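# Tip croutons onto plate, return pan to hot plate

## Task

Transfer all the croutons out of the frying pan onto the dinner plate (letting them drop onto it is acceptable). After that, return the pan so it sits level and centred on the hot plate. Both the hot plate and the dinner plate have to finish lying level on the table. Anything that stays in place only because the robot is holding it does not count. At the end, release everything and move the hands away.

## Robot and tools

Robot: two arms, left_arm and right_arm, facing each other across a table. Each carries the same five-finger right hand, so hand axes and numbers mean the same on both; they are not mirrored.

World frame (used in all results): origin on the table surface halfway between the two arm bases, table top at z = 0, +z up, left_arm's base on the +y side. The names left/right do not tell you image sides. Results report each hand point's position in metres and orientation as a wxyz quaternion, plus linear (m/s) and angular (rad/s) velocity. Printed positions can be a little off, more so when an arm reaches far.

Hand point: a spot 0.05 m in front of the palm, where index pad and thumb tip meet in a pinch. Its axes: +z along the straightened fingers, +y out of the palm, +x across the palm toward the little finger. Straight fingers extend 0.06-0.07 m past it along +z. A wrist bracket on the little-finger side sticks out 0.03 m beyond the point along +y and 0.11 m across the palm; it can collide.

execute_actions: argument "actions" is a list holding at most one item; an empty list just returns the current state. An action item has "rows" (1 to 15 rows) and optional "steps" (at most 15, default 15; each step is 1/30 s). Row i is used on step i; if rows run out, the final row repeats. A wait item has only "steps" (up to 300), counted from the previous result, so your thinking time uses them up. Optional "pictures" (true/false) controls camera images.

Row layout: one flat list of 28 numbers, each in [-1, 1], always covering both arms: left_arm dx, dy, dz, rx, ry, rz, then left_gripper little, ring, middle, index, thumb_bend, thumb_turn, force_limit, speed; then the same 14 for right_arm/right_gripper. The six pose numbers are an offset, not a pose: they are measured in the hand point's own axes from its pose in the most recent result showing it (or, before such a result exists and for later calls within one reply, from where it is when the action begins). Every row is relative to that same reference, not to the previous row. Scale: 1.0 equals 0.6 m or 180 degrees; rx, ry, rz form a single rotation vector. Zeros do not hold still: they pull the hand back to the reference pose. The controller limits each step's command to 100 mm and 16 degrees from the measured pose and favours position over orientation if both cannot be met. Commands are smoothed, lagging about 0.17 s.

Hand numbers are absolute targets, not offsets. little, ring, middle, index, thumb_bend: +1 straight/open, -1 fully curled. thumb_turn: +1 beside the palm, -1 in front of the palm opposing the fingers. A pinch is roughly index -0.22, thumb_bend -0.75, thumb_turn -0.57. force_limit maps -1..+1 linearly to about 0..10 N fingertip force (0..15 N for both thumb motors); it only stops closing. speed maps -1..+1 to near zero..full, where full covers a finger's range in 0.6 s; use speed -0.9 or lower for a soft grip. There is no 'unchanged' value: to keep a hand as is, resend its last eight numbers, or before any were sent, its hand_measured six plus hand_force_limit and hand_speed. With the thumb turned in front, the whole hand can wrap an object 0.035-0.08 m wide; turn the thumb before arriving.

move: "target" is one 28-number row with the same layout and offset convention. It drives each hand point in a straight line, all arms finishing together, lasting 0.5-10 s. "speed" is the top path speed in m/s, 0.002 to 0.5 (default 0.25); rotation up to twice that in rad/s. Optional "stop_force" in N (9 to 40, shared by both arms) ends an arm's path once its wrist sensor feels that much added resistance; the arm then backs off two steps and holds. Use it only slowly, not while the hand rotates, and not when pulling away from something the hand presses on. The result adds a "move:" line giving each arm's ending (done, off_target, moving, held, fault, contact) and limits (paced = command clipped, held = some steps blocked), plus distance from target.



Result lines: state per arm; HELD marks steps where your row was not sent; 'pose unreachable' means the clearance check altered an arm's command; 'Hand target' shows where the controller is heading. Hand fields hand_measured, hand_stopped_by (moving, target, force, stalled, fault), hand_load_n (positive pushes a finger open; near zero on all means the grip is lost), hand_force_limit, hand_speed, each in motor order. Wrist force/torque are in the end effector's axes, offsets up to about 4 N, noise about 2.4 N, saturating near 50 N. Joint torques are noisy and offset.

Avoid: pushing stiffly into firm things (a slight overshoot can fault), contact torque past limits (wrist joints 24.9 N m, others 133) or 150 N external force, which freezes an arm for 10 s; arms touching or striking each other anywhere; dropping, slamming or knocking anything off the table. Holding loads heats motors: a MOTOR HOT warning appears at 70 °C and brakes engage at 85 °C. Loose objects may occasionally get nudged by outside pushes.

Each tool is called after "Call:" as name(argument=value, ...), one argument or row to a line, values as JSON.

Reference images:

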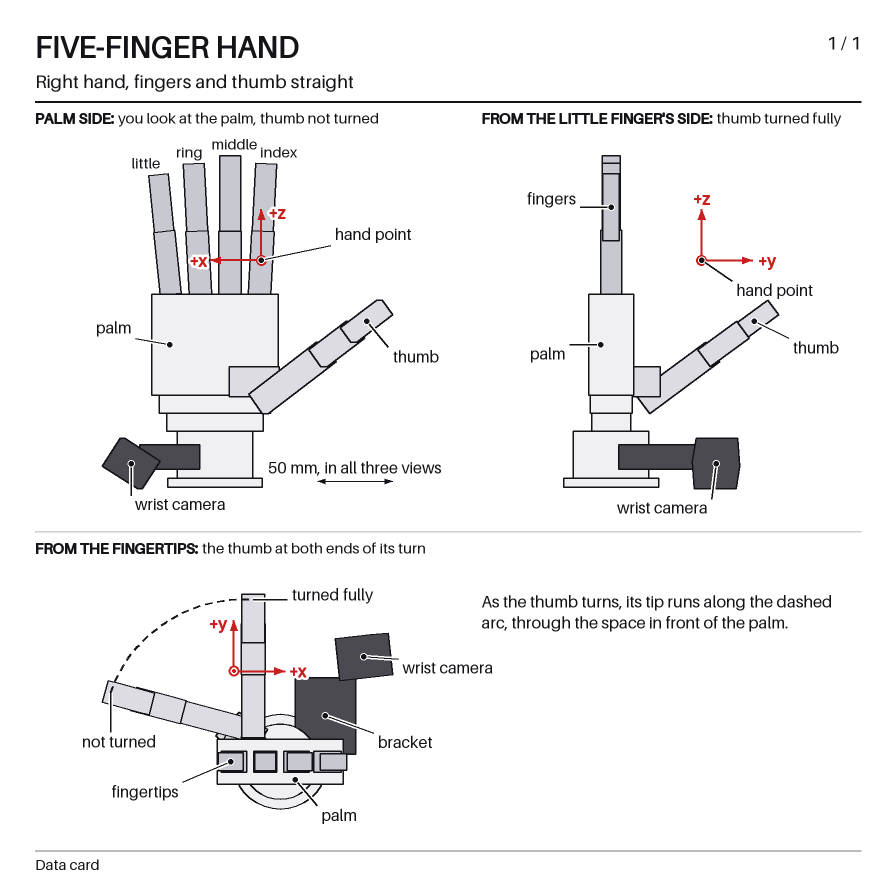

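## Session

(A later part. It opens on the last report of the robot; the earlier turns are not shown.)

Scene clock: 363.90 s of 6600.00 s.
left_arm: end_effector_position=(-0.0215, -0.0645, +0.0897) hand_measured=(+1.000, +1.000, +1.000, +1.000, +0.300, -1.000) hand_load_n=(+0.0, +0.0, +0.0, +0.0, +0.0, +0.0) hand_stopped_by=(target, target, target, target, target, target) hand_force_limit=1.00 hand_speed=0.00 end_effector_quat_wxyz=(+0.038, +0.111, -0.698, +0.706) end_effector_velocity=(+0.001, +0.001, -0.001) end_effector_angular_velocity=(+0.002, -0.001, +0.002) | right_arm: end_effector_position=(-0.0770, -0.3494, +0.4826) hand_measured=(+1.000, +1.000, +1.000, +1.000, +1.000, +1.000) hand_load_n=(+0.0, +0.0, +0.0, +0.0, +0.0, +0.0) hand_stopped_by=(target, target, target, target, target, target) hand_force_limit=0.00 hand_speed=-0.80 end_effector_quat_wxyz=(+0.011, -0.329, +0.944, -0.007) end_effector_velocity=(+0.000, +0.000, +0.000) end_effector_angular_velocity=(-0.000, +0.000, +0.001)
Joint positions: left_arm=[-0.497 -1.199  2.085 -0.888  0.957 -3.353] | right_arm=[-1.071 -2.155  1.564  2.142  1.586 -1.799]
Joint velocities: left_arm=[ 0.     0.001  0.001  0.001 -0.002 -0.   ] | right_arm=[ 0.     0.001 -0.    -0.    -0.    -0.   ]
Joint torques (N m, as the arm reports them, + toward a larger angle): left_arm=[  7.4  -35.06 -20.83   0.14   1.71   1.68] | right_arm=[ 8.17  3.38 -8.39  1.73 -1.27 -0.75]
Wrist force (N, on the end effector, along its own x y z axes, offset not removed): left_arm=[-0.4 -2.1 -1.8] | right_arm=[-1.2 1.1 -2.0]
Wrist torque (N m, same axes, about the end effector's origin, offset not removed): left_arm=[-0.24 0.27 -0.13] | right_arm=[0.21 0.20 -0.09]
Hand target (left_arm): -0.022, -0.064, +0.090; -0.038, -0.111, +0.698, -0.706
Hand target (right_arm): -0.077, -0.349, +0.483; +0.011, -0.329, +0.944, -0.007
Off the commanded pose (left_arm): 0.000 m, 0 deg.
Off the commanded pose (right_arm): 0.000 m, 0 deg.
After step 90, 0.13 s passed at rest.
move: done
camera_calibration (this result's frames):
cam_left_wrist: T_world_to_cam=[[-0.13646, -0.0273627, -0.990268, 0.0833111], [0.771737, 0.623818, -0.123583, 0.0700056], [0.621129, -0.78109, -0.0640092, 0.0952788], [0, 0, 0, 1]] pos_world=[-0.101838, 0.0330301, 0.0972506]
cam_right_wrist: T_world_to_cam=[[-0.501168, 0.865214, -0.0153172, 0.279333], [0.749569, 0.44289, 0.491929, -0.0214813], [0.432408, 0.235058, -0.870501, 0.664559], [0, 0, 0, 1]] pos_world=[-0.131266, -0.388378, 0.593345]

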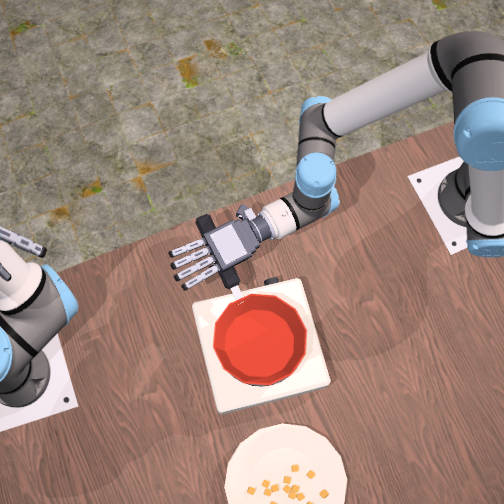

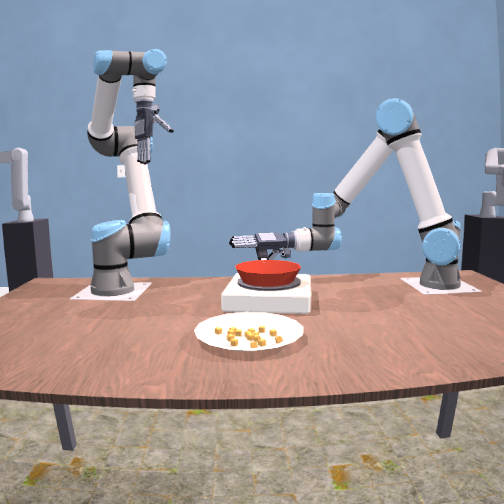

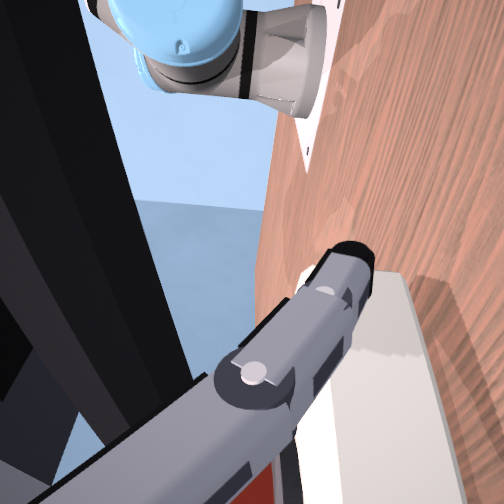

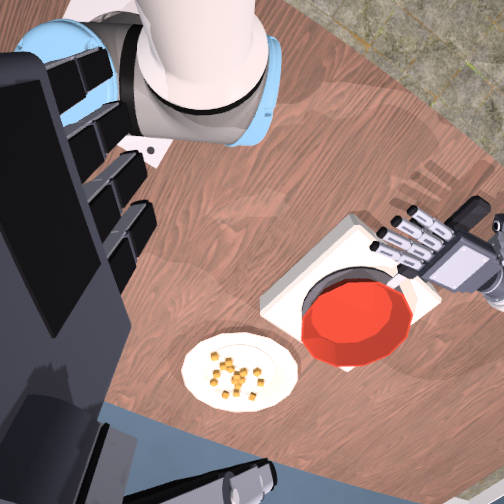

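Call:
move(
  target=[0,-0.012,-0.125,0,0,0,1,1,1,1,1,-1,1,0, 0,0,0,0,0,0,1,1,1,1,1,1,0,-0.8],
  speed=0.08,
)

Call:
move(
  target=[0.05,-0.3,-0.2,0,0,0,1,1,1,1,1,-1,1,0, 0,0,0,0,0,0,1,1,1,1,1,1,0,-0.8],
  speed=0.25,
)

Call:
zoom_image(
  camera="cam_right_wrist",
  region=[160, 200, 460, 430],
)

Call:
zoom_image(
  camera="cam_high",
  region=[160, 200, 370, 504],
)

Scene clock: 370.17 s of 6600.00 s.
left_arm: end_effector_position=(-0.0280, +0.0099, +0.0966) hand_measured=(+1.000, +1.000, +1.000, +1.000, +1.000, -1.000) hand_load_n=(+0.0, +0.0, +0.0, +0.0, +0.0, +0.0) hand_stopped_by=(target, target, target, target, target, target) hand_force_limit=1.00 hand_speed=0.00 end_effector_quat_wxyz=(+0.038, +0.111, -0.698, +0.706) end_effector_velocity=(+0.000, +0.003, -0.000) end_effector_angular_velocity=(+0.001, +0.001, +0.001) | right_arm: end_effector_position=(-0.0770, -0.3494, +0.4826) hand_measured=(+1.000, +1.000, +1.000, +1.000, +1.000, +1.000) hand_load_n=(+0.0, +0.0, +0.0, +0.0, +0.0, +0.0) hand_stopped_by=(target, target, target, target, target, target) hand_force_limit=0.00 hand_speed=-0.80 end_effector_quat_wxyz=(+0.011, -0.329, +0.944, -0.007) end_effector_velocity=(+0.000, +0.000, -0.000) end_effector_angular_velocity=(+0.000, +0.001, +0.001)
Joint positions: left_arm=[-0.623 -1.348  2.284 -0.936  0.832 -3.353] | right_arm=[-1.071 -2.155  1.564  2.142  1.586 -1.799]
Joint velocities: left_arm=[-0.005 -0.004  0.007 -0.001 -0.007 -0.002] | right_arm=[ 0.001  0.001  0.    -0.    -0.001  0.   ]
Joint torques (N m, as the arm reports them, + toward a larger angle): left_arm=[ -6.46 -28.22  -7.31  -3.52  -1.85   1.96] | right_arm=[ 8.01  2.39 -7.74  1.52 -1.1  -0.44]
Wrist force (N, on the end effector, along its own x y z axes, offset not removed): left_arm=[1.1 -0.7 -0.8] | right_arm=[2.9 -1.4 -0.9]
Wrist torque (N m, same axes, about the end effector's origin, offset not removed): left_arm=[-0.15 -0.06 0.06] | right_arm=[-0.25 -0.37 0.31]
Hand target (left_arm): -0.028, +0.010, +0.097; -0.038, -0.111, +0.698, -0.706
Hand target (right_arm): -0.077, -0.349, +0.483; +0.011, -0.329, +0.944, -0.007
Off the commanded pose (left_arm): 0.000 m, 0 deg.
Off the commanded pose (right_arm): 0.000 m, 0 deg.
After step 90, 1.80 s passed at rest.
move: done
camera_calibration (this result's frames):
cam_left_wrist: T_world_to_cam=[[-0.136548, -0.0273039, -0.990257, 0.0912715], [0.771749, 0.623796, -0.123617, 0.0294249], [0.621094, -0.78111, -0.0641063, 0.157859], [0, 0, 0, 1]] pos_world=[-0.108291, 0.107442, 0.104139]
cam_right_wrist: T_world_to_cam=[[-0.501168, 0.865214, -0.0153171, 0.279332], [0.749569, 0.442891, 0.491929, -0.0214812], [0.432408, 0.235058, -0.870501, 0.664559], [0, 0, 0, 1]] pos_world=[-0.131266, -0.388378, 0.593345]

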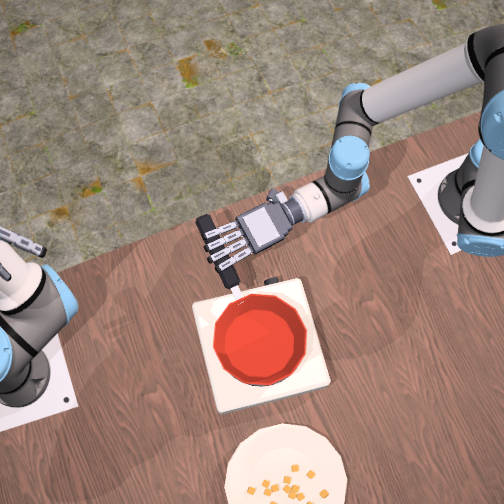

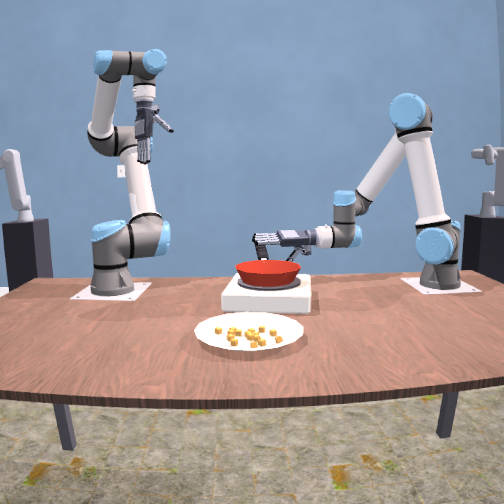

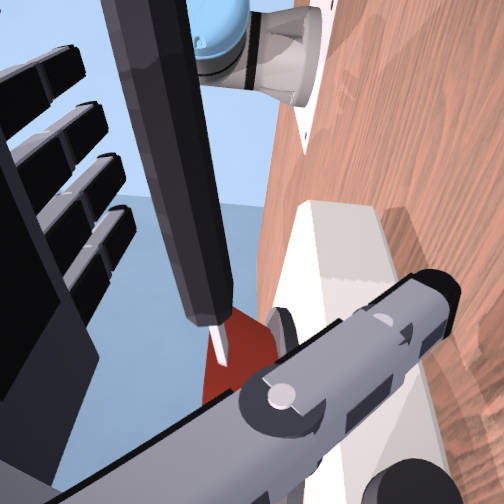

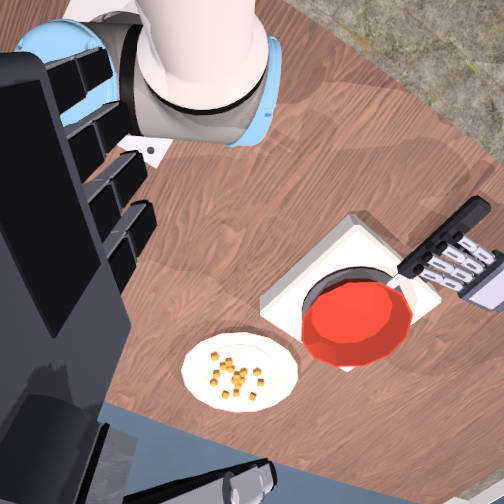

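Scene clock: 371.87 s of 6600.00 s.
left_arm: end_effector_position=(-0.0322, +0.1302, +0.2788) hand_measured=(+1.000, +1.000, +1.000, +1.000, +1.000, -1.000) hand_load_n=(+0.0, +0.0, +0.0, +0.0, +0.0, +0.0) hand_stopped_by=(target, target, target, target, target, target) hand_force_limit=1.00 hand_speed=0.00 end_effector_quat_wxyz=(+0.038, +0.111, -0.698, +0.707) end_effector_velocity=(-0.001, +0.002, +0.002) end_effector_angular_velocity=(+0.003, +0.001, +0.001) | right_arm: end_effector_position=(-0.0770, -0.3494, +0.4826) hand_measured=(+1.000, +1.000, +1.000, +1.000, +1.000, +1.000) hand_load_n=(+0.0, +0.0, +0.0, +0.0, +0.0, +0.0) hand_stopped_by=(target, target, target, target, target, target) hand_force_limit=0.00 hand_speed=-0.80 end_effector_quat_wxyz=(+0.011, -0.329, +0.944, -0.007) end_effector_velocity=(+0.001, -0.000, -0.000) end_effector_angular_velocity=(-0.001, -0.001, -0.002)
Joint positions: left_arm=[-0.965 -2.007  2.276 -0.272  0.489 -3.351] | right_arm=[-1.071 -2.155  1.564  2.142  1.586 -1.799]
Joint velocities: left_arm=[-0.012 -0.005 -0.004  0.015 -0.013 -0.006] | right_arm=[-0.001  0.     0.    -0.     0.001  0.001]
Joint torques (N m, as the arm reports them, + toward a larger angle): left_arm=[ -7.43 -10.6  -26.22   0.71  -2.    -1.93] | right_arm=[ 7.2   2.56 -6.63  1.59 -1.25 -0.64]
Wrist force (N, on the end effector, along its own x y z axes, offset not removed): left_arm=[0.3 -1.3 -1.7] | right_arm=[-0.5 1.2 -0.4]
Wrist torque (N m, same axes, about the end effector's origin, offset not removed): left_arm=[-0.21 0.10 -0.01] | right_arm=[-0.16 0.01 0.09]
Hand target (left_arm): -0.032, +0.131, +0.279; -0.038, -0.111, +0.698, -0.706
Hand target (right_arm): -0.077, -0.349, +0.483; +0.011, -0.329, +0.944, -0.007
Off the commanded pose (left_arm): 0.000 m, 0 deg.
Off the commanded pose (right_arm): 0.000 m, 0 deg.
move: done
camera_calibration (this result's frames):
cam_left_wrist: T_world_to_cam=[[-0.136539, -0.0276231, -0.990249, 0.274423], [0.771855, 0.623625, -0.123822, -0.0197348], [0.620964, -0.781236, -0.0638284, 0.266082], [0, 0, 0, 1]] pos_world=[-0.112525, 0.22776, 0.286288]
cam_right_wrist: T_world_to_cam=[[-0.501168, 0.865214, -0.0153172, 0.279333], [0.749569, 0.44289, 0.491929, -0.0214812], [0.432408, 0.235058, -0.870501, 0.664559], [0, 0, 0, 1]] pos_world=[-0.131266, -0.388378, 0.593345]

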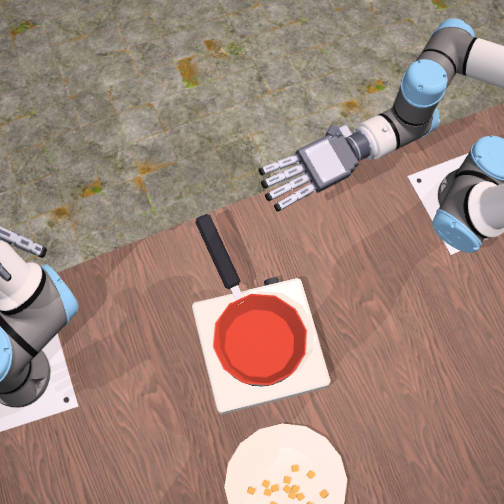

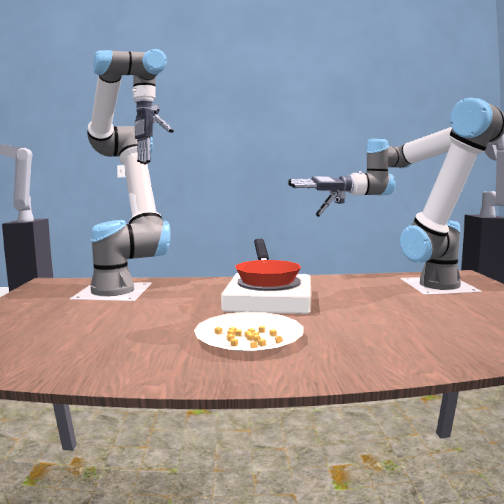

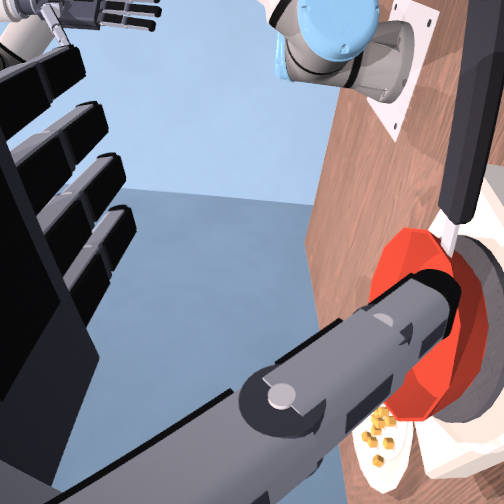

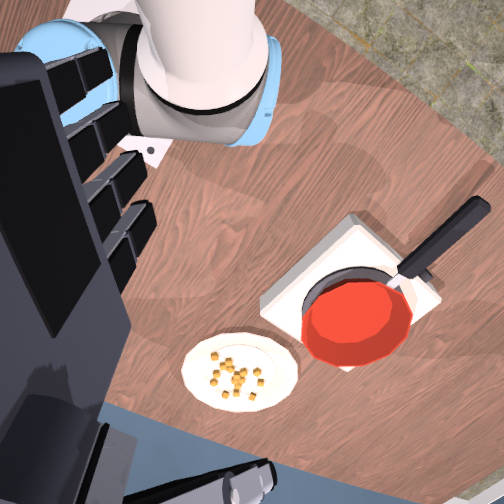

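Region (160, 200, 460, 430) of cam_right_wrist's 504x504 image, scaled by 1.680, with more detail than that image has; it fills the top 386 rows of this view, and the rest is white.

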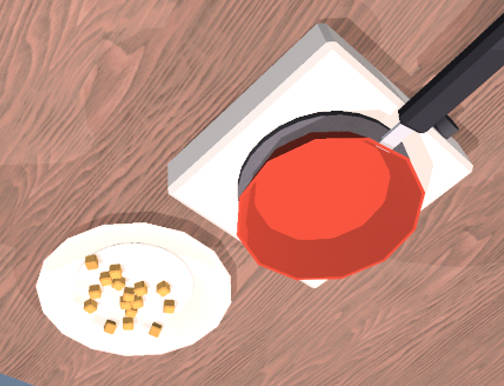

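Region (160, 200, 370, 504) of cam_high's 504x504 image, scaled by 1.658, with more detail than that image has; it fills the left 348 columns of this view, and the rest is white.

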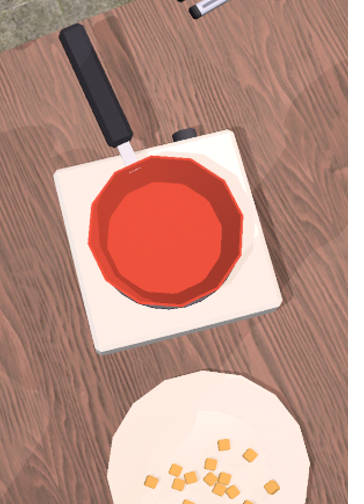

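Call:
finished_scene(
  scene=1,
)

The scene is finished: the task was done.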